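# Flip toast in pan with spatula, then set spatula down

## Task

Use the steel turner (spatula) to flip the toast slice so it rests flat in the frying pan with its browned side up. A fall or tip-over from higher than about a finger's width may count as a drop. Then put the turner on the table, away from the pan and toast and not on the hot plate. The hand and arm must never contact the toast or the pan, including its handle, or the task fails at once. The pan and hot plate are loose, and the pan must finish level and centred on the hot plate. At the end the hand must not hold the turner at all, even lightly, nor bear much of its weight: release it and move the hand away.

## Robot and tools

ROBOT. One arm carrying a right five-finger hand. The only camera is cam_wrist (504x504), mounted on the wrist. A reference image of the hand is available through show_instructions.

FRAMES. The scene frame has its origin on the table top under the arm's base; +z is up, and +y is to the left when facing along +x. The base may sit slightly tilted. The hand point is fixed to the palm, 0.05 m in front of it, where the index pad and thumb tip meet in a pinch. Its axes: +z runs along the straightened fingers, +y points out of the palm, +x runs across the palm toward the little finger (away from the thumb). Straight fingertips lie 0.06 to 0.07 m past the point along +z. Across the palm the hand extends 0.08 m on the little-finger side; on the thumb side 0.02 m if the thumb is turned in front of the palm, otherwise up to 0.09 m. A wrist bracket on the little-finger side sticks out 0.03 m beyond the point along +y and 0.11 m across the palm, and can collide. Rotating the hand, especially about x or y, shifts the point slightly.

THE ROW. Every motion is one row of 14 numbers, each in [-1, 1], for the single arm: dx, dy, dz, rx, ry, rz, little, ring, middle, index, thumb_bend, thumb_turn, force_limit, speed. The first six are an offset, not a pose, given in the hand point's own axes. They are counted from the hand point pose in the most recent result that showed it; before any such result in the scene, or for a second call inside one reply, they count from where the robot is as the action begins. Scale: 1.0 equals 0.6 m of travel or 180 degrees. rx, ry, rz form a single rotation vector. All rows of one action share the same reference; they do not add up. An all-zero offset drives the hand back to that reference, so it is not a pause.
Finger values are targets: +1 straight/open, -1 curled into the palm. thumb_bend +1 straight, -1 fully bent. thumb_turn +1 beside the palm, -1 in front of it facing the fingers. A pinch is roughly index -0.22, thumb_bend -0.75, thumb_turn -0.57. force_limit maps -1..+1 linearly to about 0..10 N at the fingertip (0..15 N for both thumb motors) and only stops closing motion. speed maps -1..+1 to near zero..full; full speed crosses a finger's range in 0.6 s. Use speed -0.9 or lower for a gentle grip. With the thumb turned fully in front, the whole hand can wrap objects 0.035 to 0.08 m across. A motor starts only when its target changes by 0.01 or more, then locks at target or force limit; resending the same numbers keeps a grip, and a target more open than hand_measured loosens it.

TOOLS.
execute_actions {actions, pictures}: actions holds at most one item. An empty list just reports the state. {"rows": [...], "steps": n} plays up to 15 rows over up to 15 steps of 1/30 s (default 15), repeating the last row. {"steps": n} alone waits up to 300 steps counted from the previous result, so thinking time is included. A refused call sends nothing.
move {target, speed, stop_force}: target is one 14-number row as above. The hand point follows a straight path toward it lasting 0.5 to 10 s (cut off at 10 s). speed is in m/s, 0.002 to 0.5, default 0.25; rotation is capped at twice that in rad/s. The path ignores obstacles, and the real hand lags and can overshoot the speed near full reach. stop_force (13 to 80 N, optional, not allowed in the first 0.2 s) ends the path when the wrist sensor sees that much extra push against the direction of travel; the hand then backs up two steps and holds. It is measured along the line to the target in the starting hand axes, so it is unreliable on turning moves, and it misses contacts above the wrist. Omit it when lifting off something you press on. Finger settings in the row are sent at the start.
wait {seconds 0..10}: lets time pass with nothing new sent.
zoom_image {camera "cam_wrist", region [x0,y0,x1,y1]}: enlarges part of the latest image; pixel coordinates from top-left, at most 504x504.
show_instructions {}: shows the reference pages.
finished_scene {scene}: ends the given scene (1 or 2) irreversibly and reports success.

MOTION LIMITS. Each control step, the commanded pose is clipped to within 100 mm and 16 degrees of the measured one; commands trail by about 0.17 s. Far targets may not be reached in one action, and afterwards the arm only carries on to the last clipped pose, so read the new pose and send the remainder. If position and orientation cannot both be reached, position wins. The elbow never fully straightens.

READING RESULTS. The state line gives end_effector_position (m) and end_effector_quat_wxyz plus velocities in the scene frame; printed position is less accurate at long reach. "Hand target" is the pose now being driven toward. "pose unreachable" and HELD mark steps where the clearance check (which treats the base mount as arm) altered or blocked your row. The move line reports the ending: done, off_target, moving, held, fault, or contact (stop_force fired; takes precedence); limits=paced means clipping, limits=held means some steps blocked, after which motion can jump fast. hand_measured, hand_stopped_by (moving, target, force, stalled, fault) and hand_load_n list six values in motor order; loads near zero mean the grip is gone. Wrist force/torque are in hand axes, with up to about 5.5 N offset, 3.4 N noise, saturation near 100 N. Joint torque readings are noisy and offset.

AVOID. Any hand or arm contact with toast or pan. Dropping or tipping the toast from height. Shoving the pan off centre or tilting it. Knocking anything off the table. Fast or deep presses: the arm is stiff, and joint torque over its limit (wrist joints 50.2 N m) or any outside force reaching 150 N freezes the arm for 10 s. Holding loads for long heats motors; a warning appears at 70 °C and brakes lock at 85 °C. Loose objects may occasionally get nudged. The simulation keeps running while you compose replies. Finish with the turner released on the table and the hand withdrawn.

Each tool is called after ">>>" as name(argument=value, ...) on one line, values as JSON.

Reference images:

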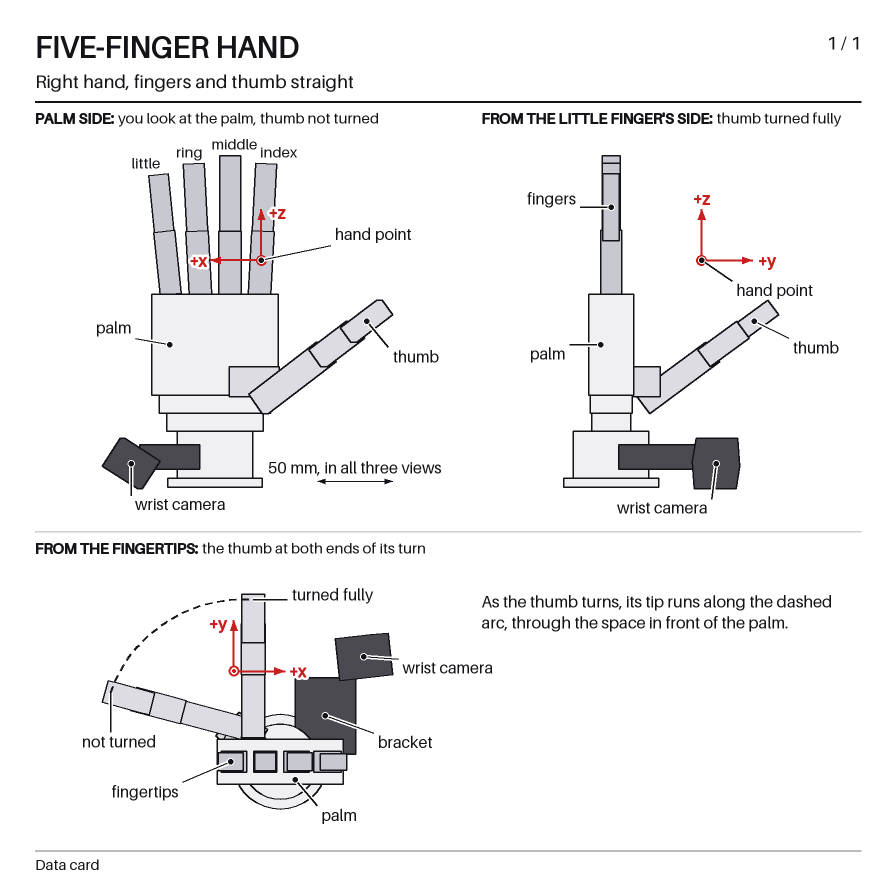

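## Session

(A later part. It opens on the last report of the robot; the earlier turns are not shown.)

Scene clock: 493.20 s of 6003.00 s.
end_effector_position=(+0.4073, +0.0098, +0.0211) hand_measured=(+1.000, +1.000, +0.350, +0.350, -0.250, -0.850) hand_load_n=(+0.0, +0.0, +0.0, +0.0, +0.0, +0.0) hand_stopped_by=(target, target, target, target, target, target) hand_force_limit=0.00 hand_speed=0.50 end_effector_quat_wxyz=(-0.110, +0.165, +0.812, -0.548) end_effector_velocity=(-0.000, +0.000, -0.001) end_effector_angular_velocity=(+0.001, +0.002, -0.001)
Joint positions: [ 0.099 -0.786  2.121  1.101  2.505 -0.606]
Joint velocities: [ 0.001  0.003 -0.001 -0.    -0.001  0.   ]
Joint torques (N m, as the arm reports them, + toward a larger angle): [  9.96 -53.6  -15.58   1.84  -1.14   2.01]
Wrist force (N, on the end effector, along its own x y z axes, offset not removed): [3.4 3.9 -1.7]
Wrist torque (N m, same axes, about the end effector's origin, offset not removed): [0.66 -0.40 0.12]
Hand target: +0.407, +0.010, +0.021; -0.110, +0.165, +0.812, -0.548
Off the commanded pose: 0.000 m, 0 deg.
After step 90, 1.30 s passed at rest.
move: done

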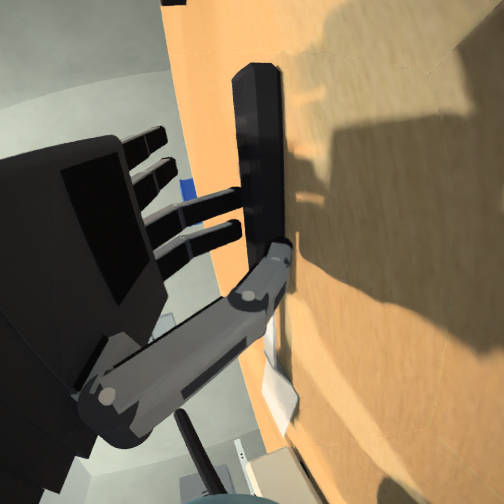

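>>> execute_actions(actions=[{"rows": [[0, 0, 0, 0, 0, 0, 1, 1, -0.4, -0.4, -0.25, -0.85, 0.0, -0.85]], "steps": 15}], pictures=false)

>>> wait(seconds=2.5)

Scene clock: 500.37 s of 6003.00 s.
end_effector_position=(+0.4073, +0.0098, +0.0210) hand_measured=(+1.000, +1.000, +0.250, +0.250, -0.250, -0.850) hand_load_n=(+0.0, +0.0, +0.0, +0.0, +0.0, +0.0) hand_stopped_by=(target, target, moving, moving, target, target) hand_force_limit=0.00 hand_speed=-0.85 end_effector_quat_wxyz=(-0.110, +0.165, +0.812, -0.548) end_effector_velocity=(+0.001, -0.000, +0.001) end_effector_angular_velocity=(-0.000, -0.001, -0.000)
Joint positions: [ 0.099 -0.786  2.121  1.101  2.505 -0.606]
Joint velocities: [-0.001 -0.001 -0.001  0.001  0.001 -0.   ]
Joint torques (N m, as the arm reports them, + toward a larger angle): [  8.31 -79.91  -7.28   5.49  -0.97   1.65]
Wrist force (N, on the end effector, along its own x y z axes, offset not removed): [-1.9 3.2 1.1]
Wrist torque (N m, same axes, about the end effector's origin, offset not removed): [0.34 0.26 -0.14]
Hand target: +0.407, +0.010, +0.021; -0.110, +0.165, +0.812, -0.548
Off the commanded pose: 0.000 m, 0 deg.
Steps of this call (steps 1 to 90: nothing new was sent; then 3.67 s passed at rest; steps 91 to 105: all 15 steps of this action). Readings (end_effector_position | what the end effector reports):
91: (+0.4073, +0.0098, +0.0209) | hand_measured=(+1.000, +1.000, +0.350, +0.350, -0.250, -0.850) hand_load_n=(+0.0, +0.0, +0.0, +0.0, +0.0, +0.0) hand_stopped_by=(target, target, moving, moving, target, target) hand_force_limit=0.00 hand_speed=-0.85
92: (+0.4073, +0.0098, +0.0209) | hand_measured=(+1.000, +1.000, +0.350, +0.350, -0.250, -0.850) hand_load_n=(+0.0, +0.0, +0.0, +0.0, +0.0, +0.0) hand_stopped_by=(target, target, moving, moving, target, target) hand_force_limit=0.00 hand_speed=-0.85
94: (+0.4073, +0.0098, +0.0209) | hand_measured=(+1.000, +1.000, +0.342, +0.342, -0.250, -0.850) hand_load_n=(+0.0, +0.0, +0.0, +0.0, +0.0, +0.0) hand_stopped_by=(target, target, moving, moving, target, target) hand_force_limit=0.00 hand_speed=-0.85
98: (+0.4073, +0.0098, +0.0210) | hand_measured=(+1.000, +1.000, +0.310, +0.310, -0.250, -0.850) hand_load_n=(+0.0, +0.0, +0.0, +0.0, +0.0, +0.0) hand_stopped_by=(target, target, moving, moving, target, target) hand_force_limit=0.00 hand_speed=-0.85
105: the state above

Scene clock: 502.87 s of 6003.00 s.
end_effector_position=(+0.4073, +0.0098, +0.0211) hand_measured=(+1.000, +1.000, +0.028, +0.028, -0.248, -0.850) hand_load_n=(+0.0, +0.0, +6.5, +6.0, +2.5, -0.5) hand_stopped_by=(target, target, force, force, target, target) hand_force_limit=0.00 hand_speed=-0.85 end_effector_quat_wxyz=(-0.110, +0.165, +0.813, -0.548) end_effector_velocity=(+0.000, -0.000, +0.000) end_effector_angular_velocity=(-0.000, +0.000, +0.000)
Joint positions: [ 0.099 -0.786  2.121  1.101  2.505 -0.606]
Joint velocities: [-0.  0. -0.  0.  0. -0.]
Joint torques (N m, as the arm reports them, + toward a larger angle): [  3.17 -68.71  -0.11   0.74  -0.62   0.85]
Wrist force (N, on the end effector, along its own x y z axes, offset not removed): [0.9 -3.9 2.6]
Wrist torque (N m, same axes, about the end effector's origin, offset not removed): [0.43 -0.38 0.11]
Hand target: +0.407, +0.010, +0.021; -0.110, +0.165, +0.812, -0.548
Off the commanded pose: 0.000 m, 0 deg.
Steps of this call (steps 1 to 75: nothing new was sent). Readings (end_effector_position | what the end effector reports):
1: (+0.4073, +0.0098, +0.0210) | hand_measured=(+1.000, +1.000, +0.242, +0.242, -0.250, -0.850) hand_load_n=(+0.0, +0.0, +0.0, +0.0, +0.0, +0.0) hand_stopped_by=(target, target, moving, moving, target, target) hand_force_limit=0.00 hand_speed=-0.85
2: (+0.4073, +0.0098, +0.0210) | hand_measured=(+1.000, +1.000, +0.234, +0.234, -0.250, -0.850) hand_load_n=(+0.0, +0.0, +0.0, +0.0, +0.0, +0.0) hand_stopped_by=(target, target, moving, moving, target, target) hand_force_limit=0.00 hand_speed=-0.85
4: (+0.4073, +0.0098, +0.0210) | hand_measured=(+1.000, +1.000, +0.218, +0.218, -0.250, -0.850) hand_load_n=(+0.0, +0.0, +0.0, +0.0, +0.0, +0.0) hand_stopped_by=(target, target, moving, moving, target, target) hand_force_limit=0.00 hand_speed=-0.85
8: (+0.4073, +0.0098, +0.0211) | hand_measured=(+1.000, +1.000, +0.184, +0.184, -0.250, -0.850) hand_load_n=(+0.0, +0.0, +0.0, +0.0, +0.0, +0.0) hand_stopped_by=(target, target, moving, moving, target, target) hand_force_limit=0.00 hand_speed=-0.85
75: the state above

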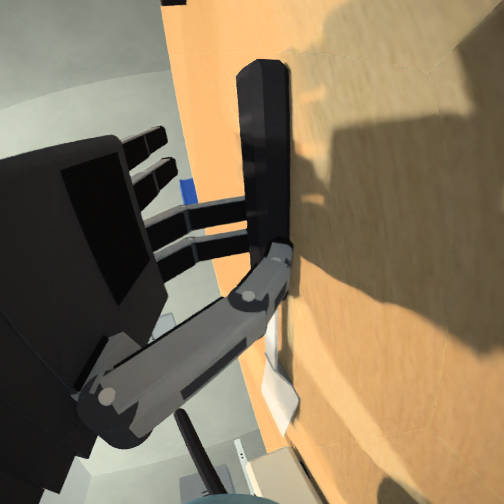

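>>> move(target=[0, -0.004, -0.0016, 0, 0, 0, 1, 1, -0.4, -0.4, -0.25, -0.85, 0.0, -0.85], speed=0.005)

>>> zoom_image(camera="cam_wrist", region=[190, 150, 370, 330])

Scene clock: 507.33 s of 6003.00 s.
end_effector_position=(+0.4073, +0.0098, +0.0235) hand_measured=(+1.000, +1.000, +0.028, +0.028, -0.248, -0.850) hand_load_n=(+0.0, +0.0, +4.5, +4.0, +5.5, -0.5) hand_stopped_by=(target, target, force, force, target, target) hand_force_limit=0.00 hand_speed=-0.85 end_effector_quat_wxyz=(-0.110, +0.165, +0.813, -0.548) end_effector_velocity=(+0.000, +0.000, +0.002) end_effector_angular_velocity=(+0.000, -0.002, +0.000)
Joint positions: [ 0.099 -0.791  2.122  1.104  2.505 -0.606]
Joint velocities: [ 0.    -0.003  0.     0.001  0.    -0.   ]
Joint torques (N m, as the arm reports them, + toward a larger angle): [-12.29 -78.02   1.89   5.28   2.01  -1.86]
Wrist force (N, on the end effector, along its own x y z axes, offset not removed): [1.6 5.4 -3.7]
Wrist torque (N m, same axes, about the end effector's origin, offset not removed): [0.93 -0.17 -0.13]
Hand target: +0.407, +0.010, +0.024; -0.110, +0.165, +0.813, -0.548
Off the commanded pose: 0.000 m, 0 deg.
After step 90, 0.73 s passed at rest.
move: done

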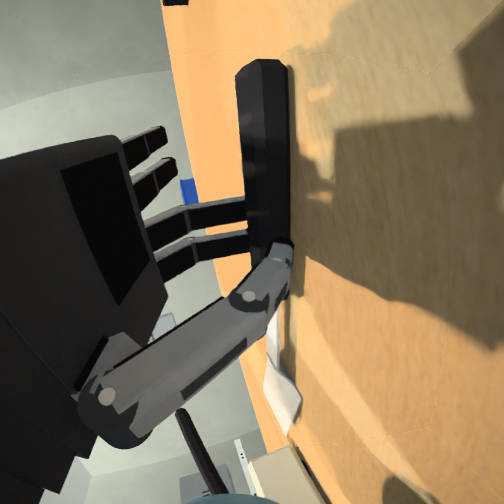

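Region (190, 150, 370, 330) of cam_wrist's 504x504 image, scaled by 2.800, with more detail than that image has.

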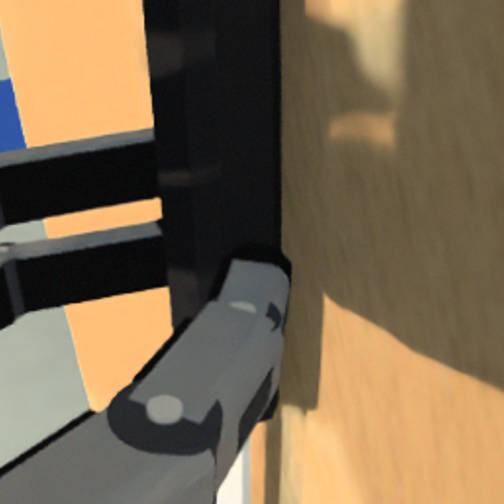

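>>> execute_actions(actions=[{"rows": [[0, 0, 0, 0, 0, 0, 1, 1, -0.45, -0.45, -0.25, -0.85, 0.4, -0.92]], "steps": 15}], pictures=false)

>>> move(target=[0, -0.0464, -0.0188, 0, 0, 0, 1, 1, -0.45, -0.45, -0.25, -0.85, 0.4, -0.92], speed=0.02)

Scene clock: 512.23 s of 6003.00 s.
end_effector_position=(+0.4073, +0.0098, +0.0236) hand_measured=(+1.000, +1.000, +0.018, +0.012, -0.244, -0.850) hand_load_n=(+0.0, +0.0, +6.5, +7.5, +9.5, -0.5) hand_stopped_by=(target, target, force, force, target, target) hand_force_limit=0.40 hand_speed=-0.92 end_effector_quat_wxyz=(-0.110, +0.165, +0.813, -0.548) end_effector_velocity=(+0.000, -0.000, -0.000) end_effector_angular_velocity=(-0.000, -0.000, -0.000)
Joint positions: [ 0.099 -0.791  2.122  1.104  2.505 -0.606]
Joint velocities: [-0.     0.001 -0.    -0.001  0.001  0.   ]
Joint torques (N m, as the arm reports them, + toward a larger angle): [ -7.96 -52.79  -6.61   1.78   1.43  -1.42]
Wrist force (N, on the end effector, along its own x y z axes, offset not removed): [-0.5 5.8 -1.6]
Wrist torque (N m, same axes, about the end effector's origin, offset not removed): [0.93 0.14 -0.17]
Hand target: +0.407, +0.010, +0.024; -0.110, +0.165, +0.813, -0.548
Off the commanded pose: 0.000 m, 0 deg.
Steps of this call (steps 1 to 90: nothing new was sent; then 1.40 s passed at rest; steps 91 to 105: all 15 steps of this action). Readings (end_effector_position | what the end effector reports):
91: (+0.4073, +0.0098, +0.0237) | hand_measured=(+1.000, +1.000, +0.028, +0.028, -0.248, -0.850) hand_load_n=(+0.0, +0.0, +4.5, +4.0, +5.5, -0.5) hand_stopped_by=(target, target, moving, moving, target, target) hand_force_limit=0.40 hand_speed=-0.92
92: (+0.4073, +0.0098, +0.0237) | hand_measured=(+1.000, +1.000, +0.028, +0.028, -0.248, -0.850) hand_load_n=(+0.0, +0.0, +4.5, +4.0, +5.5, -0.5) hand_stopped_by=(target, target, moving, moving, target, target) hand_force_limit=0.40 hand_speed=-0.92
94: (+0.4073, +0.0098, +0.0237) | hand_measured=(+1.000, +1.000, +0.024, +0.024, -0.246, -0.850) hand_load_n=(+0.0, +0.0, +5.5, +4.5, +7.0, -0.5) hand_stopped_by=(target, target, moving, moving, target, target) hand_force_limit=0.40 hand_speed=-0.92
98: (+0.4073, +0.0098, +0.0236) | hand_measured=(+1.000, +1.000, +0.018, +0.012, -0.244, -0.850) hand_load_n=(+0.0, +0.0, +6.5, +7.5, +9.5, -0.5) hand_stopped_by=(target, target, force, force, target, target) hand_force_limit=0.40 hand_speed=-0.92
105: the state above

Scene clock: 514.27 s of 6003.00 s.
end_effector_position=(+0.4073, +0.0098, +0.0532) hand_measured=(+1.000, +1.000, +0.018, +0.012, -0.244, -0.850) hand_load_n=(+0.0, +0.0, +6.5, +4.0, +9.0, +1.0) hand_stopped_by=(target, target, force, force, target, target) hand_force_limit=0.40 hand_speed=-0.92 end_effector_quat_wxyz=(-0.110, +0.165, +0.812, -0.548) end_effector_velocity=(+0.000, -0.000, +0.003) end_effector_angular_velocity=(-0.000, -0.000, +0.000)
Joint positions: [ 0.099 -0.846  2.133  1.148  2.506 -0.607]
Joint velocities: [-0.    -0.005  0.001  0.004  0.001  0.   ]
Joint torques (N m, as the arm reports them, + toward a larger angle): [-12.16 -79.99  -0.32   5.68   3.77  -1.8 ]
Wrist force (N, on the end effector, along its own x y z axes, offset not removed): [-3.0 5.6 1.9]
Wrist torque (N m, same axes, about the end effector's origin, offset not removed): [0.74 0.36 -0.22]
Hand target: +0.407, +0.010, +0.054; -0.110, +0.165, +0.812, -0.548
Off the commanded pose: 0.000 m, 0 deg.
move: done

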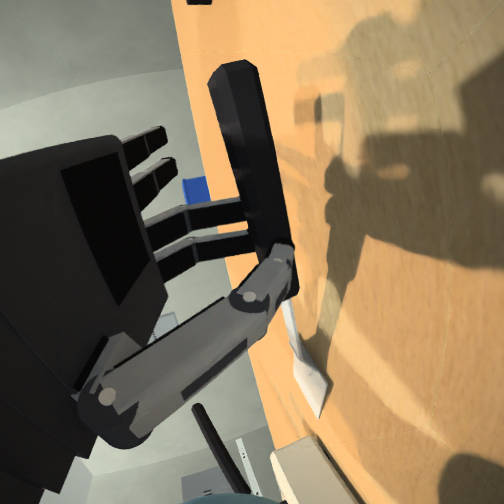

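>>> move(target=[-0.01, -0.0618, -0.025, 0, 0, 0, 1, 1, -0.45, -0.45, -0.25, -0.85, 0.4, -0.92], speed=0.02)

Scene clock: 543.67 s of 6003.00 s.
end_effector_position=(+0.4128, +0.0076, +0.0929) hand_measured=(+1.000, +1.000, +0.018, +0.012, -0.244, -0.850) hand_load_n=(+0.0, +0.0, +6.5, +1.5, +7.5, +1.5) hand_stopped_by=(target, target, force, force, target, target) hand_force_limit=0.40 hand_speed=-0.92 end_effector_quat_wxyz=(-0.110, +0.165, +0.812, -0.548) end_effector_velocity=(+0.000, -0.000, +0.003) end_effector_angular_velocity=(-0.001, -0.000, +0.001)
Joint positions: [ 0.092 -0.917  2.133  1.213  2.511 -0.614]
Joint velocities: [-0.    -0.005 -0.     0.005  0.001 -0.   ]
Joint torques (N m, as the arm reports them, + toward a larger angle): [-13.33 -75.87 -20.68   5.73   3.78  -1.89]
Wrist force (N, on the end effector, along its own x y z axes, offset not removed): [-2.4 4.6 -1.0]
Wrist torque (N m, same axes, about the end effector's origin, offset not removed): [0.60 0.46 -0.40]
Hand target: +0.413, +0.008, +0.093; -0.110, +0.165, +0.812, -0.548
Off the commanded pose: 0.000 m, 0 deg.
After step 90, 24.10 s passed at rest.
move: done

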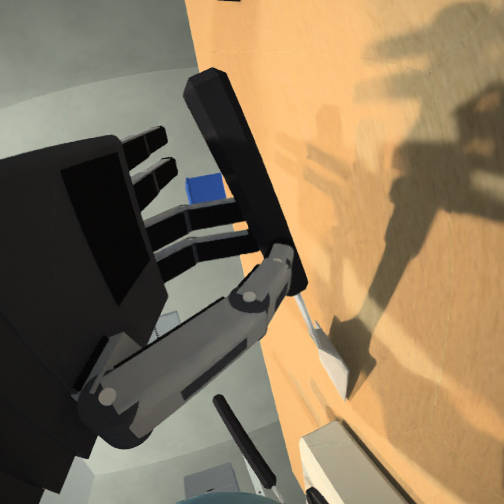

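>>> execute_actions(actions=[{"rows": [[0, 0, 0, 0, 0, 0, -0.8, -0.8, -0.45, -0.45, -0.25, -0.85, -0.3, -0.8]], "steps": 15}], pictures=false)

>>> wait(seconds=4)

Scene clock: 548.47 s of 6003.00 s.
end_effector_position=(+0.4129, +0.0076, +0.0930) hand_measured=(+0.868, +0.868, +0.018, +0.012, -0.244, -0.850) hand_load_n=(+0.0, +0.0, +6.5, +1.5, +7.5, +1.5) hand_stopped_by=(moving, moving, force, force, target, target) hand_force_limit=-0.30 hand_speed=-0.80 end_effector_quat_wxyz=(-0.110, +0.165, +0.813, -0.548) end_effector_velocity=(-0.000, -0.000, -0.001) end_effector_angular_velocity=(+0.000, +0.002, -0.001)
Joint positions: [ 0.092 -0.917  2.133  1.213  2.511 -0.614]
Joint velocities: [-0.001  0.002 -0.     0.    -0.    -0.   ]
Joint torques (N m, as the arm reports them, + toward a larger angle): [  4.07 -49.47 -16.4    1.64   2.3    1.67]
Wrist force (N, on the end effector, along its own x y z axes, offset not removed): [3.1 8.1 2.4]
Wrist torque (N m, same axes, about the end effector's origin, offset not removed): [0.97 -0.28 0.00]
Hand target: +0.413, +0.008, +0.093; -0.110, +0.165, +0.812, -0.548
Off the commanded pose: 0.000 m, 0 deg.
Steps of this call (steps 1 to 90: nothing new was sent; then 1.30 s passed at rest; steps 91 to 105: all 15 steps of this action). Readings (end_effector_position | what the end effector reports):
91: (+0.4129, +0.0076, +0.0933) | hand_measured=(+1.000, +1.000, +0.018, +0.012, -0.244, -0.850) hand_load_n=(+0.0, +0.0, +6.5, +1.5, +7.5, +1.5) hand_stopped_by=(moving, moving, force, force, target, target) hand_force_limit=-0.30 hand_speed=-0.80
92: (+0.4129, +0.0076, +0.0933) | hand_measured=(+1.000, +1.000, +0.018, +0.012, -0.244, -0.850) hand_load_n=(+0.0, +0.0, +6.5, +1.5, +7.5, +1.5) hand_stopped_by=(moving, moving, force, force, target, target) hand_force_limit=-0.30 hand_speed=-0.80
94: (+0.4129, +0.0076, +0.0932) | hand_measured=(+0.990, +0.990, +0.018, +0.012, -0.244, -0.850) hand_load_n=(+0.0, +0.0, +6.5, +1.5, +7.5, +1.5) hand_stopped_by=(moving, moving, force, force, target, target) hand_force_limit=-0.30 hand_speed=-0.80
98: (+0.4129, +0.0076, +0.0931) | hand_measured=(+0.946, +0.946, +0.018, +0.012, -0.244, -0.850) hand_load_n=(+0.0, +0.0, +6.5, +1.5, +7.5, +1.5) hand_stopped_by=(moving, moving, force, force, target, target) hand_force_limit=-0.30 hand_speed=-0.80
105: the state above

Scene clock: 552.47 s of 6003.00 s.
end_effector_position=(+0.4128, +0.0076, +0.0929) hand_measured=(-0.064, -0.008, +0.018, +0.012, -0.244, -0.850) hand_load_n=(+2.0, +0.5, +4.0, +1.5, +8.5, +5.0) hand_stopped_by=(force, force, force, force, target, target) hand_force_limit=-0.30 hand_speed=-0.80 end_effector_quat_wxyz=(-0.110, +0.165, +0.812, -0.548) end_effector_velocity=(-0.000, -0.000, +0.000) end_effector_angular_velocity=(+0.000, +0.002, -0.001)
Joint positions: [ 0.092 -0.917  2.133  1.213  2.511 -0.614]
Joint velocities: [-0.     0.     0.     0.001 -0.001  0.   ]
Joint torques (N m, as the arm reports them, + toward a larger angle): [  9.46 -48.74  -4.45   1.81  -0.96   1.98]
Wrist force (N, on the end effector, along its own x y z axes, offset not removed): [0.9 6.8 -0.6]
Wrist torque (N m, same axes, about the end effector's origin, offset not removed): [0.95 -0.08 0.03]
Hand target: +0.413, +0.008, +0.093; -0.110, +0.165, +0.812, -0.548
Off the commanded pose: 0.000 m, 0 deg.
Steps of this call (steps 1 to 120: nothing new was sent). Readings (end_effector_position | what the end effector reports):
1: (+0.4129, +0.0076, +0.0930) | hand_measured=(+0.856, +0.856, +0.018, +0.012, -0.244, -0.850) hand_load_n=(+0.0, +0.0, +6.5, +1.5, +7.5, +1.5) hand_stopped_by=(moving, moving, force, force, target, target) hand_force_limit=-0.30 hand_speed=-0.80
2: (+0.4129, +0.0076, +0.0930) | hand_measured=(+0.846, +0.846, +0.018, +0.012, -0.244, -0.850) hand_load_n=(+0.0, +0.0, +6.5, +1.5, +7.5, +1.5) hand_stopped_by=(moving, moving, force, force, target, target) hand_force_limit=-0.30 hand_speed=-0.80
4: (+0.4129, +0.0076, +0.0930) | hand_measured=(+0.824, +0.824, +0.018, +0.012, -0.244, -0.850) hand_load_n=(+0.0, +0.0, +6.5, +1.5, +7.5, +1.5) hand_stopped_by=(moving, moving, force, force, target, target) hand_force_limit=-0.30 hand_speed=-0.80
8: (+0.4129, +0.0076, +0.0929) | hand_measured=(+0.778, +0.778, +0.018, +0.012, -0.244, -0.850) hand_load_n=(+0.0, +0.0, +6.5, +1.5, +7.5, +1.5) hand_stopped_by=(moving, moving, force, force, target, target) hand_force_limit=-0.30 hand_speed=-0.80
120: the state above

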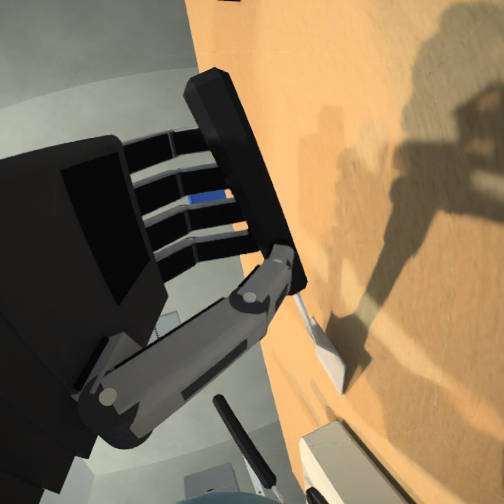

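>>> move(target=[-0.01, -0.0618, -0.025, 0, 0, 0, -0.8, -0.8, -0.45, -0.45, -0.25, -0.85, -0.3, -0.8], speed=0.02)

Scene clock: 565.93 s of 6003.00 s.
end_effector_position=(+0.4184, +0.0053, +0.1326) hand_measured=(-0.064, -0.008, +0.018, +0.012, -0.244, -0.850) hand_load_n=(+0.0, +0.5, +6.0, +0.0, +6.5, +2.0) hand_stopped_by=(force, force, force, force, target, target) hand_force_limit=-0.30 hand_speed=-0.80 end_effector_quat_wxyz=(-0.110, +0.165, +0.812, -0.548) end_effector_velocity=(+0.000, +0.000, +0.003) end_effector_angular_velocity=(-0.000, +0.001, +0.000)
Joint positions: [ 0.085 -0.985  2.129  1.279  2.516 -0.622]
Joint velocities: [ 0.    -0.004 -0.     0.006  0.    -0.   ]
Joint torques (N m, as the arm reports them, + toward a larger angle): [-13.4  -72.74 -23.51   5.62   3.67  -1.88]
Wrist force (N, on the end effector, along its own x y z axes, offset not removed): [2.1 5.5 1.4]
Wrist torque (N m, same axes, about the end effector's origin, offset not removed): [0.58 -0.30 -0.06]
Hand target: +0.418, +0.005, +0.133; -0.110, +0.165, +0.812, -0.548
Off the commanded pose: 0.000 m, 0 deg.
After step 90, 8.17 s passed at rest.
move: done

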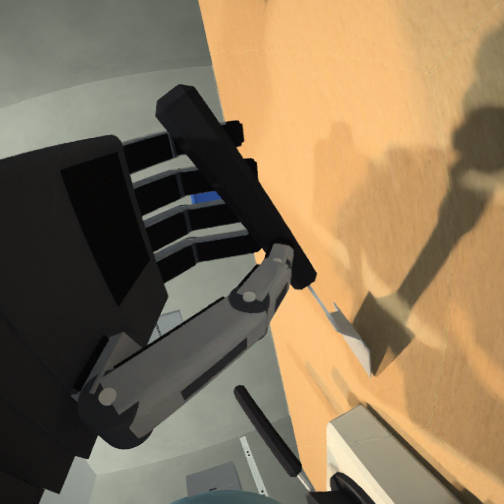

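>>> execute_actions(actions=[{"rows": [[0, 0, 0, 0, 0, 0, -1, -1, -0.45, -0.45, -0.25, -0.85, 0.0, -0.85]], "steps": 15}], pictures=false)

>>> wait(seconds=3)

Scene clock: 569.73 s of 6003.00 s.
end_effector_position=(+0.4184, +0.0053, +0.1327) hand_measured=(-0.164, -0.032, +0.018, +0.012, -0.244, -0.850) hand_load_n=(+3.5, +0.0, +3.0, +0.0, +8.5, +6.0) hand_stopped_by=(moving, force, force, force, target, target) hand_force_limit=0.00 hand_speed=-0.85 end_effector_quat_wxyz=(-0.110, +0.165, +0.813, -0.548) end_effector_velocity=(+0.000, -0.000, -0.000) end_effector_angular_velocity=(-0.001, -0.001, +0.001)
Joint positions: [ 0.085 -0.985  2.128  1.28   2.516 -0.622]
Joint velocities: [ 0.    -0.     0.    -0.001  0.001  0.   ]
Joint torques (N m, as the arm reports them, + toward a larger angle): [  2.59 -47.35 -14.76   1.96   2.33   1.54]
Wrist force (N, on the end effector, along its own x y z axes, offset not removed): [1.8 7.7 -1.6]
Wrist torque (N m, same axes, about the end effector's origin, offset not removed): [1.28 -0.27 0.27]
Hand target: +0.418, +0.005, +0.133; -0.110, +0.165, +0.812, -0.548
Off the commanded pose: 0.000 m, 0 deg.
Steps of this call (steps 1 to 90: nothing new was sent; then 0.30 s passed at rest; steps 91 to 105: all 15 steps of this action). Readings (end_effector_position | what the end effector reports):
91: (+0.4184, +0.0053, +0.1329) | hand_measured=(-0.064, -0.008, +0.018, +0.012, -0.244, -0.850) hand_load_n=(+0.0, +0.5, +6.0, +0.0, +6.5, +2.0) hand_stopped_by=(moving, moving, force, force, target, target) hand_force_limit=0.00 hand_speed=-0.85
92: (+0.4184, +0.0053, +0.1329) | hand_measured=(-0.064, -0.008, +0.018, +0.012, -0.244, -0.850) hand_load_n=(+0.0, +0.5, +6.0, +0.0, +6.5, +2.0) hand_stopped_by=(moving, moving, force, force, target, target) hand_force_limit=0.00 hand_speed=-0.85
94: (+0.4184, +0.0053, +0.1329) | hand_measured=(-0.072, -0.016, +0.018, +0.012, -0.244, -0.850) hand_load_n=(+0.0, +2.5, +5.5, +0.0, +7.0, +2.0) hand_stopped_by=(moving, moving, force, force, target, target) hand_force_limit=0.00 hand_speed=-0.85
98: (+0.4184, +0.0053, +0.1328) | hand_measured=(-0.106, -0.032, +0.018, +0.012, -0.244, -0.850) hand_load_n=(+0.0, +3.5, +4.0, +0.0, +8.0, +4.5) hand_stopped_by=(moving, force, force, force, target, target) hand_force_limit=0.00 hand_speed=-0.85
105: the state above

Scene clock: 572.73 s of 6003.00 s.
end_effector_position=(+0.4184, +0.0053, +0.1326) hand_measured=(-0.254, -0.032, +0.016, +0.012, -0.244, -0.850) hand_load_n=(+4.5, +0.0, +2.0, +1.0, +9.5, +9.0) hand_stopped_by=(force, force, force, force, target, target) hand_force_limit=0.00 hand_speed=-0.85 end_effector_quat_wxyz=(-0.110, +0.165, +0.812, -0.548) end_effector_velocity=(-0.000, -0.000, -0.001) end_effector_angular_velocity=(-0.000, +0.000, -0.000)
Joint positions: [ 0.085 -0.985  2.129  1.279  2.516 -0.622]
Joint velocities: [-0.001  0.001  0.    -0.002  0.001 -0.   ]
Joint torques (N m, as the arm reports them, + toward a larger angle): [ 10.04 -47.44  -5.99   2.41  -1.15   1.  ]
Wrist force (N, on the end effector, along its own x y z axes, offset not removed): [0.5 0.4 -2.7]
Wrist torque (N m, same axes, about the end effector's origin, offset not removed): [0.12 -0.20 -0.19]
Hand target: +0.418, +0.005, +0.133; -0.110, +0.165, +0.812, -0.548
Off the commanded pose: 0.000 m, 0 deg.
Steps of this call (steps 1 to 90: nothing new was sent). Readings (end_effector_position | what the end effector reports):
1: (+0.4184, +0.0053, +0.1327) | hand_measured=(-0.172, -0.032, +0.018, +0.012, -0.244, -0.850) hand_load_n=(+3.5, +0.0, +3.0, +0.0, +8.5, +6.0) hand_stopped_by=(moving, force, force, force, target, target) hand_force_limit=0.00 hand_speed=-0.85
2: (+0.4184, +0.0053, +0.1327) | hand_measured=(-0.180, -0.032, +0.018, +0.012, -0.244, -0.850) hand_load_n=(+4.0, +0.0, +2.5, +0.0, +9.0, +6.5) hand_stopped_by=(moving, force, force, force, target, target) hand_force_limit=0.00 hand_speed=-0.85
4: (+0.4184, +0.0053, +0.1326) | hand_measured=(-0.196, -0.032, +0.018, +0.012, -0.244, -0.850) hand_load_n=(+3.5, +0.0, +2.5, +0.0, +9.0, +6.5) hand_stopped_by=(moving, force, force, force, target, target) hand_force_limit=0.00 hand_speed=-0.85
8: (+0.4184, +0.0053, +0.1326) | hand_measured=(-0.230, -0.032, +0.018, +0.012, -0.244, -0.850) hand_load_n=(+4.0, +0.0, +2.0, +0.5, +9.5, +7.5) hand_stopped_by=(moving, force, force, force, target, target) hand_force_limit=0.00 hand_speed=-0.85
90: the state above

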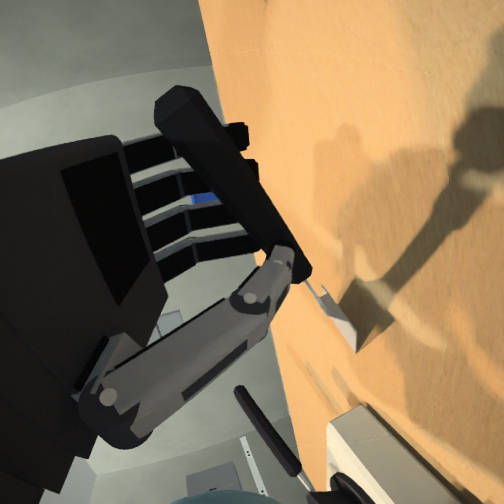

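>>> move(target=[0, -0.0618, -0.025, 0, 0, 0, -1, -1, -0.45, -0.45, -0.25, -0.85, 0.0, -0.85], speed=0.02)

Scene clock: 578.30 s of 6003.00 s.
end_effector_position=(+0.4184, +0.0054, +0.1723) hand_measured=(-0.254, -0.032, +0.018, +0.012, -0.244, -0.850) hand_load_n=(+0.0, +0.0, +6.5, +0.0, +5.5, +1.0) hand_stopped_by=(force, force, force, force, target, target) hand_force_limit=0.00 hand_speed=-0.85 end_effector_quat_wxyz=(-0.110, +0.165, +0.812, -0.548) end_effector_velocity=(-0.000, +0.001, +0.002) end_effector_angular_velocity=(+0.001, -0.000, -0.001)
Joint positions: [ 0.084 -1.053  2.127  1.348  2.517 -0.623]
Joint velocities: [ 0.    -0.004 -0.001  0.005 -0.002  0.   ]
Joint torques (N m, as the arm reports them, + toward a larger angle): [-12.82 -71.63 -26.47   5.73   3.63  -1.69]
Wrist force (N, on the end effector, along its own x y z axes, offset not removed): [2.5 3.1 0.1]
Wrist torque (N m, same axes, about the end effector's origin, offset not removed): [0.29 -0.42 0.05]
Hand target: +0.418, +0.005, +0.173; -0.110, +0.165, +0.812, -0.548
Off the commanded pose: 0.000 m, 0 deg.
After step 90, 0.27 s passed at rest.
move: done

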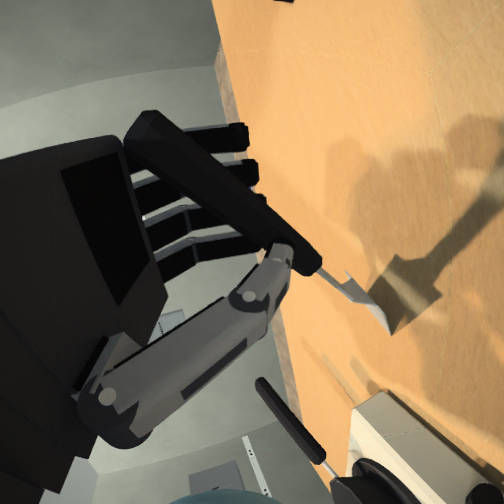

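>>> execute_actions(actions=[{"rows": [[0, 0, 0, 0, 0, 0, -0.97, -0.97, -0.45, -0.45, -0.25, -0.85, 0.1, -0.85]], "steps": 15}], pictures=false)

>>> wait(seconds=3.5)

Scene clock: 581.30 s of 6003.00 s.
end_effector_position=(+0.4184, +0.0054, +0.1723) hand_measured=(-0.354, -0.104, +0.018, +0.012, -0.244, -0.850) hand_load_n=(+0.0, +5.5, +3.0, +0.0, +8.0, +4.0) hand_stopped_by=(moving, force, force, force, target, target) hand_force_limit=0.10 hand_speed=-0.85 end_effector_quat_wxyz=(-0.110, +0.165, +0.813, -0.548) end_effector_velocity=(+0.000, +0.000, -0.000) end_effector_angular_velocity=(+0.000, -0.002, -0.000)
Joint positions: [ 0.084 -1.053  2.127  1.348  2.517 -0.623]
Joint velocities: [ 0.    -0.    -0.    -0.001 -0.     0.   ]
Joint torques (N m, as the arm reports them, + toward a larger angle): [-11.58 -45.26 -20.86   1.71   3.57  -1.17]
Wrist force (N, on the end effector, along its own x y z axes, offset not removed): [3.5 2.3 2.3]
Wrist torque (N m, same axes, about the end effector's origin, offset not removed): [0.10 -0.60 0.07]
Hand target: +0.418, +0.005, +0.172; -0.110, +0.165, +0.812, -0.548
Off the commanded pose: 0.000 m, 0 deg.
Steps of this call (steps 1 to 75: nothing new was sent; steps 76 to 90: all 15 steps of this action). Readings (end_effector_position | what the end effector reports):
76: (+0.4184, +0.0054, +0.1726) | hand_measured=(-0.254, -0.032, +0.018, +0.012, -0.244, -0.850) hand_load_n=(+0.0, +0.0, +6.5, +0.0, +5.5, +0.5) hand_stopped_by=(moving, moving, force, force, target, target) hand_force_limit=0.10 hand_speed=-0.85
77: (+0.4184, +0.0054, +0.1726) | hand_measured=(-0.254, -0.032, +0.018, +0.012, -0.244, -0.850) hand_load_n=(+0.0, +0.0, +6.5, +0.0, +5.5, +0.5) hand_stopped_by=(moving, moving, force, force, target, target) hand_force_limit=0.10 hand_speed=-0.85
79: (+0.4184, +0.0054, +0.1726) | hand_measured=(-0.262, -0.040, +0.018, +0.012, -0.244, -0.850) hand_load_n=(+0.0, +0.0, +6.5, +0.0, +5.5, +0.5) hand_stopped_by=(moving, moving, force, force, target, target) hand_force_limit=0.10 hand_speed=-0.85
83: (+0.4184, +0.0054, +0.1724) | hand_measured=(-0.296, -0.072, +0.018, +0.012, -0.244, -0.850) hand_load_n=(+0.0, +2.5, +5.0, +0.0, +6.5, +1.0) hand_stopped_by=(moving, moving, force, force, target, target) hand_force_limit=0.10 hand_speed=-0.85
90: the state above

Scene clock: 584.80 s of 6003.00 s.
end_effector_position=(+0.4184, +0.0054, +0.1723) hand_measured=(-0.460, -0.104, +0.018, +0.012, -0.244, -0.850) hand_load_n=(+5.0, +0.0, +4.0, +0.0, +7.0, +5.5) hand_stopped_by=(force, force, force, force, target, target) hand_force_limit=0.10 hand_speed=-0.85 end_effector_quat_wxyz=(-0.110, +0.165, +0.812, -0.548) end_effector_velocity=(+0.000, -0.000, +0.000) end_effector_angular_velocity=(-0.001, -0.001, +0.001)
Joint positions: [ 0.084 -1.053  2.127  1.348  2.517 -0.623]
Joint velocities: [-0.    -0.     0.    -0.001  0.001  0.   ]
Joint torques (N m, as the arm reports them, + toward a larger angle): [ -2.16 -43.93  -8.6    2.02   1.73  -1.51]
Wrist force (N, on the end effector, along its own x y z axes, offset not removed): [2.3 4.8 -0.5]
Wrist torque (N m, same axes, about the end effector's origin, offset not removed): [0.60 -0.69 0.34]
Hand target: +0.418, +0.005, +0.172; -0.110, +0.165, +0.812, -0.548
Off the commanded pose: 0.000 m, 0 deg.
Steps of this call (steps 1 to 90: nothing new was sent; then 0.50 s passed at rest). Readings (end_effector_position | what the end effector reports):
1: (+0.4184, +0.0054, +0.1723) | hand_measured=(-0.362, -0.104, +0.018, +0.012, -0.244, -0.850) hand_load_n=(+0.5, +5.5, +3.0, +0.0, +8.0, +4.0) hand_stopped_by=(moving, force, force, force, target, target) hand_force_limit=0.10 hand_speed=-0.85
2: (+0.4184, +0.0054, +0.1723) | hand_measured=(-0.370, -0.104, +0.018, +0.012, -0.244, -0.850) hand_load_n=(+1.0, +5.0, +3.0, +0.0, +8.0, +4.5) hand_stopped_by=(moving, force, force, force, target, target) hand_force_limit=0.10 hand_speed=-0.85
4: (+0.4184, +0.0054, +0.1723) | hand_measured=(-0.388, -0.104, +0.018, +0.012, -0.244, -0.850) hand_load_n=(+2.0, +3.5, +3.0, +0.0, +8.0, +5.0) hand_stopped_by=(moving, force, force, force, target, target) hand_force_limit=0.10 hand_speed=-0.85
8: (+0.4184, +0.0054, +0.1723) | hand_measured=(-0.420, -0.104, +0.018, +0.012, -0.244, -0.850) hand_load_n=(+4.0, +1.5, +3.0, +0.0, +7.5, +5.5) hand_stopped_by=(moving, force, force, force, target, target) hand_force_limit=0.10 hand_speed=-0.85
90: the state above

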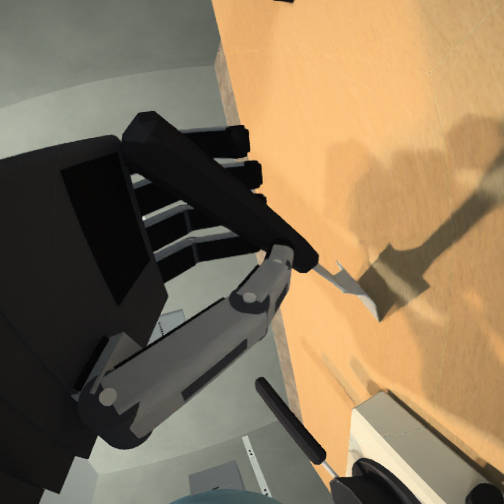

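>>> move(target=[0, -0.0618, -0.025, 0, 0, 0, -0.97, -0.97, -0.45, -0.45, -0.25, -0.85, 0.1, -0.85], speed=0.02)

Scene clock: 589.63 s of 6003.00 s.
end_effector_position=(+0.4184, +0.0055, +0.2120) hand_measured=(-0.462, -0.104, +0.018, +0.012, -0.244, -0.850) hand_load_n=(+0.5, +0.5, +5.5, +0.0, +7.5, +3.0) hand_stopped_by=(force, force, force, force, target, target) hand_force_limit=0.10 hand_speed=-0.85 end_effector_quat_wxyz=(-0.110, +0.165, +0.812, -0.548) end_effector_velocity=(+0.000, -0.000, +0.003) end_effector_angular_velocity=(-0.001, +0.000, +0.001)
Joint positions: [ 0.083 -1.119  2.121  1.42   2.518 -0.624]
Joint velocities: [ 0.    -0.005 -0.     0.006  0.001  0.   ]
Joint torques (N m, as the arm reports them, + toward a larger angle): [-13.18 -69.   -29.67   5.85   3.93  -1.73]
Wrist force (N, on the end effector, along its own x y z axes, offset not removed): [0.4 4.8 0.1]
Wrist torque (N m, same axes, about the end effector's origin, offset not removed): [0.48 -0.04 -0.34]
Hand target: +0.418, +0.005, +0.212; -0.110, +0.165, +0.812, -0.548
Off the commanded pose: 0.000 m, 0 deg.
move: done

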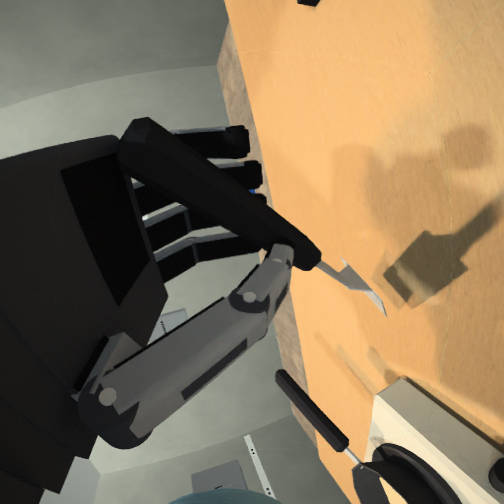

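>>> execute_actions(actions=[{"rows": [[0, 0, 0, 0, 0, 0, -1, -1, -0.45, -0.45, -0.25, -0.85, 0.2, -0.88]], "steps": 15}], pictures=false)

>>> wait(seconds=3.5)

Scene clock: 593.73 s of 6003.00 s.
end_effector_position=(+0.4185, +0.0055, +0.2120) hand_measured=(-0.540, -0.168, +0.018, +0.012, -0.244, -0.850) hand_load_n=(+0.0, +5.0, +3.0, +0.0, +11.5, +7.0) hand_stopped_by=(moving, force, force, force, target, target) hand_force_limit=0.20 hand_speed=-0.88 end_effector_quat_wxyz=(-0.110, +0.165, +0.813, -0.548) end_effector_velocity=(+0.000, -0.001, -0.000) end_effector_angular_velocity=(-0.000, +0.000, -0.000)
Joint positions: [ 0.083 -1.119  2.121  1.42   2.518 -0.624]
Joint velocities: [-0.001  0.001 -0.    -0.     0.001 -0.   ]
Joint torques (N m, as the arm reports them, + toward a larger angle): [-11.4  -41.01 -18.95   1.72   3.59  -0.44]
Wrist force (N, on the end effector, along its own x y z axes, offset not removed): [5.2 5.7 0.3]
Wrist torque (N m, same axes, about the end effector's origin, offset not removed): [0.65 -0.80 0.02]
Hand target: +0.418, +0.005, +0.212; -0.110, +0.165, +0.812, -0.548
Off the commanded pose: 0.000 m, 0 deg.
Steps of this call (steps 1 to 90: nothing new was sent; then 0.60 s passed at rest; steps 91 to 105: all 15 steps of this action). Readings (end_effector_position | what the end effector reports):
91: (+0.4184, +0.0055, +0.2123) | hand_measured=(-0.462, -0.104, +0.018, +0.012, -0.244, -0.850) hand_load_n=(+0.5, +0.5, +5.5, +0.0, +7.5, +3.0) hand_stopped_by=(moving, moving, force, force, target, target) hand_force_limit=0.20 hand_speed=-0.88
92: (+0.4184, +0.0055, +0.2123) | hand_measured=(-0.462, -0.104, +0.018, +0.012, -0.244, -0.850) hand_load_n=(+0.5, +0.5, +5.5, +0.0, +7.5, +3.0) hand_stopped_by=(moving, moving, force, force, target, target) hand_force_limit=0.20 hand_speed=-0.88
94: (+0.4185, +0.0055, +0.2123) | hand_measured=(-0.468, -0.110, +0.018, +0.012, -0.244, -0.850) hand_load_n=(+0.5, +1.5, +5.0, +0.0, +8.0, +3.5) hand_stopped_by=(moving, moving, force, force, target, target) hand_force_limit=0.20 hand_speed=-0.88
98: (+0.4185, +0.0055, +0.2121) | hand_measured=(-0.494, -0.136, +0.018, +0.012, -0.244, -0.850) hand_load_n=(+0.0, +5.0, +3.5, +0.0, +9.0, +4.5) hand_stopped_by=(moving, moving, force, force, target, target) hand_force_limit=0.20 hand_speed=-0.88
105: the state above

Scene clock: 597.23 s of 6003.00 s.
end_effector_position=(+0.4184, +0.0055, +0.2120) hand_measured=(-0.726, -0.168, +0.018, +0.012, -0.244, -0.850) hand_load_n=(+6.0, +1.0, +4.0, +0.0, +11.0, +8.5) hand_stopped_by=(force, force, force, force, target, target) hand_force_limit=0.20 hand_speed=-0.88 end_effector_quat_wxyz=(-0.110, +0.165, +0.812, -0.548) end_effector_velocity=(+0.000, -0.000, -0.000) end_effector_angular_velocity=(-0.001, +0.001, +0.001)
Joint positions: [ 0.083 -1.119  2.121  1.42   2.518 -0.624]
Joint velocities: [-0.     0.001 -0.     0.     0.001  0.   ]
Joint torques (N m, as the arm reports them, + toward a larger angle): [ -2.62 -44.15 -14.87   2.74   3.32  -0.59]
Wrist force (N, on the end effector, along its own x y z axes, offset not removed): [2.6 4.3 -4.5]
Wrist torque (N m, same axes, about the end effector's origin, offset not removed): [0.64 -0.22 -0.02]
Hand target: +0.418, +0.005, +0.212; -0.110, +0.165, +0.812, -0.548
Off the commanded pose: 0.000 m, 0 deg.
Steps of this call (steps 1 to 90: nothing new was sent; then 0.50 s passed at rest). Readings (end_effector_position | what the end effector reports):
1: (+0.4185, +0.0055, +0.2120) | hand_measured=(-0.548, -0.168, +0.018, +0.012, -0.244, -0.850) hand_load_n=(+0.0, +5.0, +3.0, +0.0, +11.5, +7.0) hand_stopped_by=(moving, force, force, force, target, target) hand_force_limit=0.20 hand_speed=-0.88
2: (+0.4185, +0.0055, +0.2120) | hand_measured=(-0.554, -0.168, +0.018, +0.012, -0.244, -0.850) hand_load_n=(+0.0, +5.0, +3.0, +0.0, +11.5, +7.0) hand_stopped_by=(moving, force, force, force, target, target) hand_force_limit=0.20 hand_speed=-0.88
4: (+0.4185, +0.0055, +0.2120) | hand_measured=(-0.568, -0.168, +0.018, +0.012, -0.244, -0.850) hand_load_n=(+0.0, +5.0, +3.0, +0.0, +11.5, +7.0) hand_stopped_by=(moving, force, force, force, target, target) hand_force_limit=0.20 hand_speed=-0.88
8: (+0.4185, +0.0055, +0.2120) | hand_measured=(-0.594, -0.168, +0.018, +0.012, -0.244, -0.850) hand_load_n=(+0.0, +5.0, +3.0, +0.0, +11.5, +7.0) hand_stopped_by=(moving, force, force, force, target, target) hand_force_limit=0.20 hand_speed=-0.88
90: the state above

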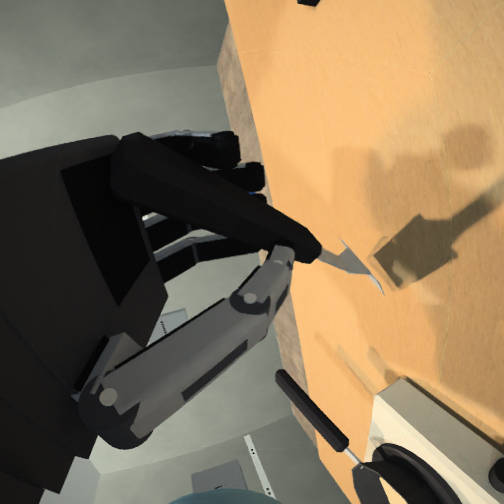

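>>> zoom_image(camera="cam_wrist", region=[230, 150, 480, 400])

Region (230, 150, 480, 400) of cam_wrist's 504x504 image, scaled by 2.016, with more detail than that image has.

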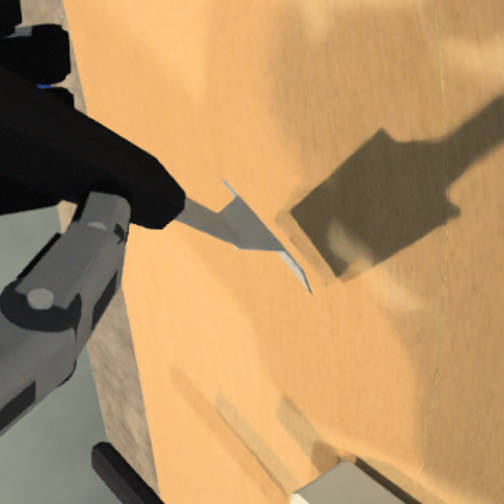

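>>> move(target=[0, -0.0464, -0.0188, 0, -0.371, -0.15, -1, -1, -0.45, -0.45, -0.25, -0.85, 0.2, -0.88], speed=0.12)

Scene clock: 671.73 s of 6003.00 s.
end_effector_position=(+0.4191, +0.0057, +0.2426) hand_measured=(-0.726, -0.168, +0.018, +0.012, -0.244, -0.850) hand_load_n=(+6.0, +1.0, +4.0, +0.0, +11.0, +8.5) hand_stopped_by=(force, force, force, force, target, target) hand_force_limit=0.20 hand_speed=-0.88 end_effector_quat_wxyz=(+0.233, -0.345, +0.753, -0.509) end_effector_velocity=(-0.000, -0.000, +0.000) end_effector_angular_velocity=(+0.003, +0.001, +0.017)
Joint positions: [-0.244 -2.024  2.482 -0.023  2.009 -2.937]
Joint velocities: [-0.024 -0.016  0.005  0.005 -0.038 -0.016]
Joint torques (N m, as the arm reports them, + toward a larger angle): [-14.18 -13.21 -32.89   1.63  -1.71  -1.82]
Wrist force (N, on the end effector, along its own x y z axes, offset not removed): [-0.6 5.4 0.9]
Wrist torque (N m, same axes, about the end effector's origin, offset not removed): [0.51 0.09 -0.12]
Hand target: +0.419, +0.006, +0.243; +0.233, -0.346, +0.753, -0.509
Off the commanded pose: 0.001 m, 0 deg.
After step 90, 65.83 s passed at rest.
move: done

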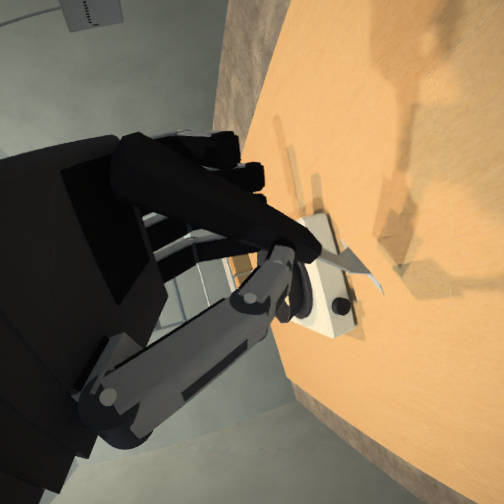

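>>> move(target=[0, -0.015, -0.006, -0.021, 0.0233, -0.0771, -1, -1, -0.45, -0.45, -0.25, -0.85, 0.2, -0.88], speed=0.08)

>>> zoom_image(camera="cam_wrist", region=[254, 150, 504, 400])

Scene clock: 686.47 s of 6003.00 s.
end_effector_position=(+0.4192, +0.0057, +0.2521) hand_measured=(-0.726, -0.168, +0.018, +0.012, -0.244, -0.850) hand_load_n=(+6.0, +1.0, +4.0, +0.0, +11.0, +8.5) hand_stopped_by=(force, force, force, force, target, target) hand_force_limit=0.20 hand_speed=-0.88 end_effector_quat_wxyz=(+0.131, -0.422, +0.731, -0.520) end_effector_velocity=(+0.000, +0.001, -0.000) end_effector_angular_velocity=(-0.007, +0.013, +0.003)
Joint positions: [-0.128 -1.91   2.381  0.083  2.174 -3.072]
Joint velocities: [ 0.008  0.008 -0.005  0.006  0.009 -0.006]
Joint torques (N m, as the arm reports them, + toward a larger angle): [ 10.22   5.45 -49.79   1.78   3.01  -1.45]
Wrist force (N, on the end effector, along its own x y z axes, offset not removed): [1.9 5.7 -2.7]
Wrist torque (N m, same axes, about the end effector's origin, offset not removed): [0.75 -0.14 -0.03]
Hand target: +0.419, +0.006, +0.252; +0.131, -0.422, +0.731, -0.521
Off the commanded pose: 0.000 m, 0 deg.
After step 90, 9.73 s passed at rest.
move: done

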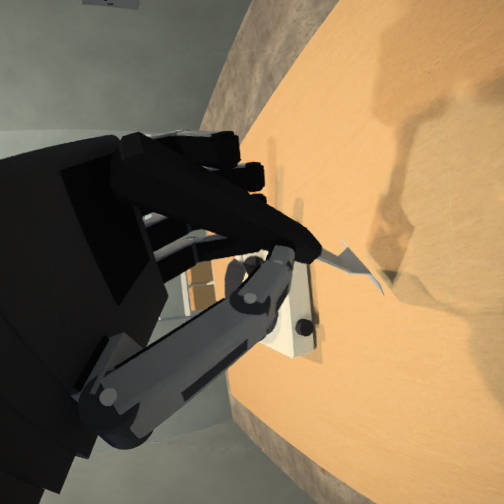

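Region (254, 150, 504, 400) of cam_wrist's 504x504 image, scaled by 2.016, with more detail than that image has.

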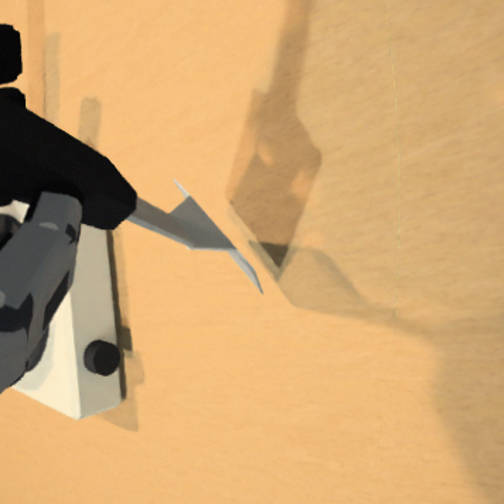

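>>> move(target=[-0.0082, 0.029, 0.0142, 0, 0, 0, -1, -1, -0.45, -0.45, -0.25, -0.85, 0.2, -0.88], speed=0.02)

>>> zoom_image(camera="cam_wrist", region=[300, 190, 460, 350])

Scene clock: 691.87 s of 6003.00 s.
end_effector_position=(+0.4192, +0.0057, +0.2325) hand_measured=(-0.726, -0.168, +0.018, +0.012, -0.244, -0.850) hand_load_n=(+6.0, +1.0, +4.0, +0.0, +11.0, +8.5) hand_stopped_by=(force, force, force, force, target, target) hand_force_limit=0.20 hand_speed=-0.88 end_effector_quat_wxyz=(+0.131, -0.422, +0.731, -0.520) end_effector_velocity=(+0.000, -0.000, -0.003) end_effector_angular_velocity=(-0.000, -0.002, -0.000)
Joint positions: [-0.128 -1.888  2.406  0.035  2.174 -3.071]
Joint velocities: [-0.     0.003  0.004 -0.009 -0.     0.   ]
Joint torques (N m, as the arm reports them, + toward a larger angle): [-12.85   3.7  -30.79  -1.66  -1.36   1.84]
Wrist force (N, on the end effector, along its own x y z axes, offset not removed): [4.3 8.3 -1.7]
Wrist torque (N m, same axes, about the end effector's origin, offset not removed): [1.01 -0.68 0.27]
Hand target: +0.419, +0.006, +0.232; +0.131, -0.422, +0.731, -0.520
Off the commanded pose: 0.000 m, 0 deg.
After step 90, 1.10 s passed at rest.
move: done

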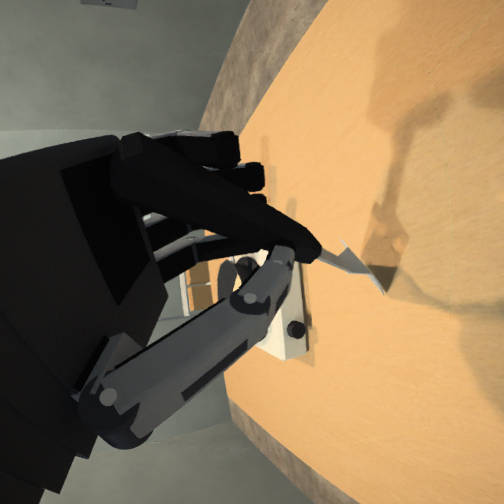

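Region (300, 190, 460, 350) of cam_wrist's 504x504 image, scaled by 3.150, with more detail than that image has.

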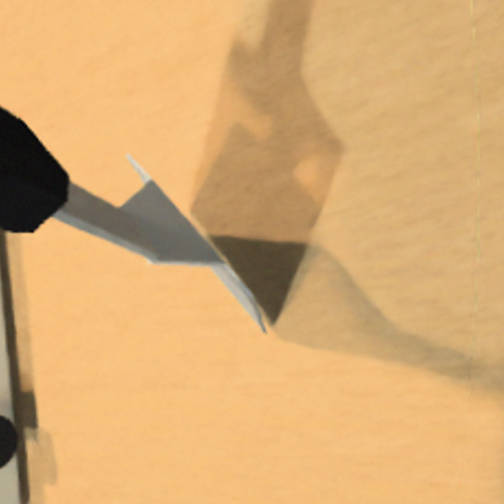

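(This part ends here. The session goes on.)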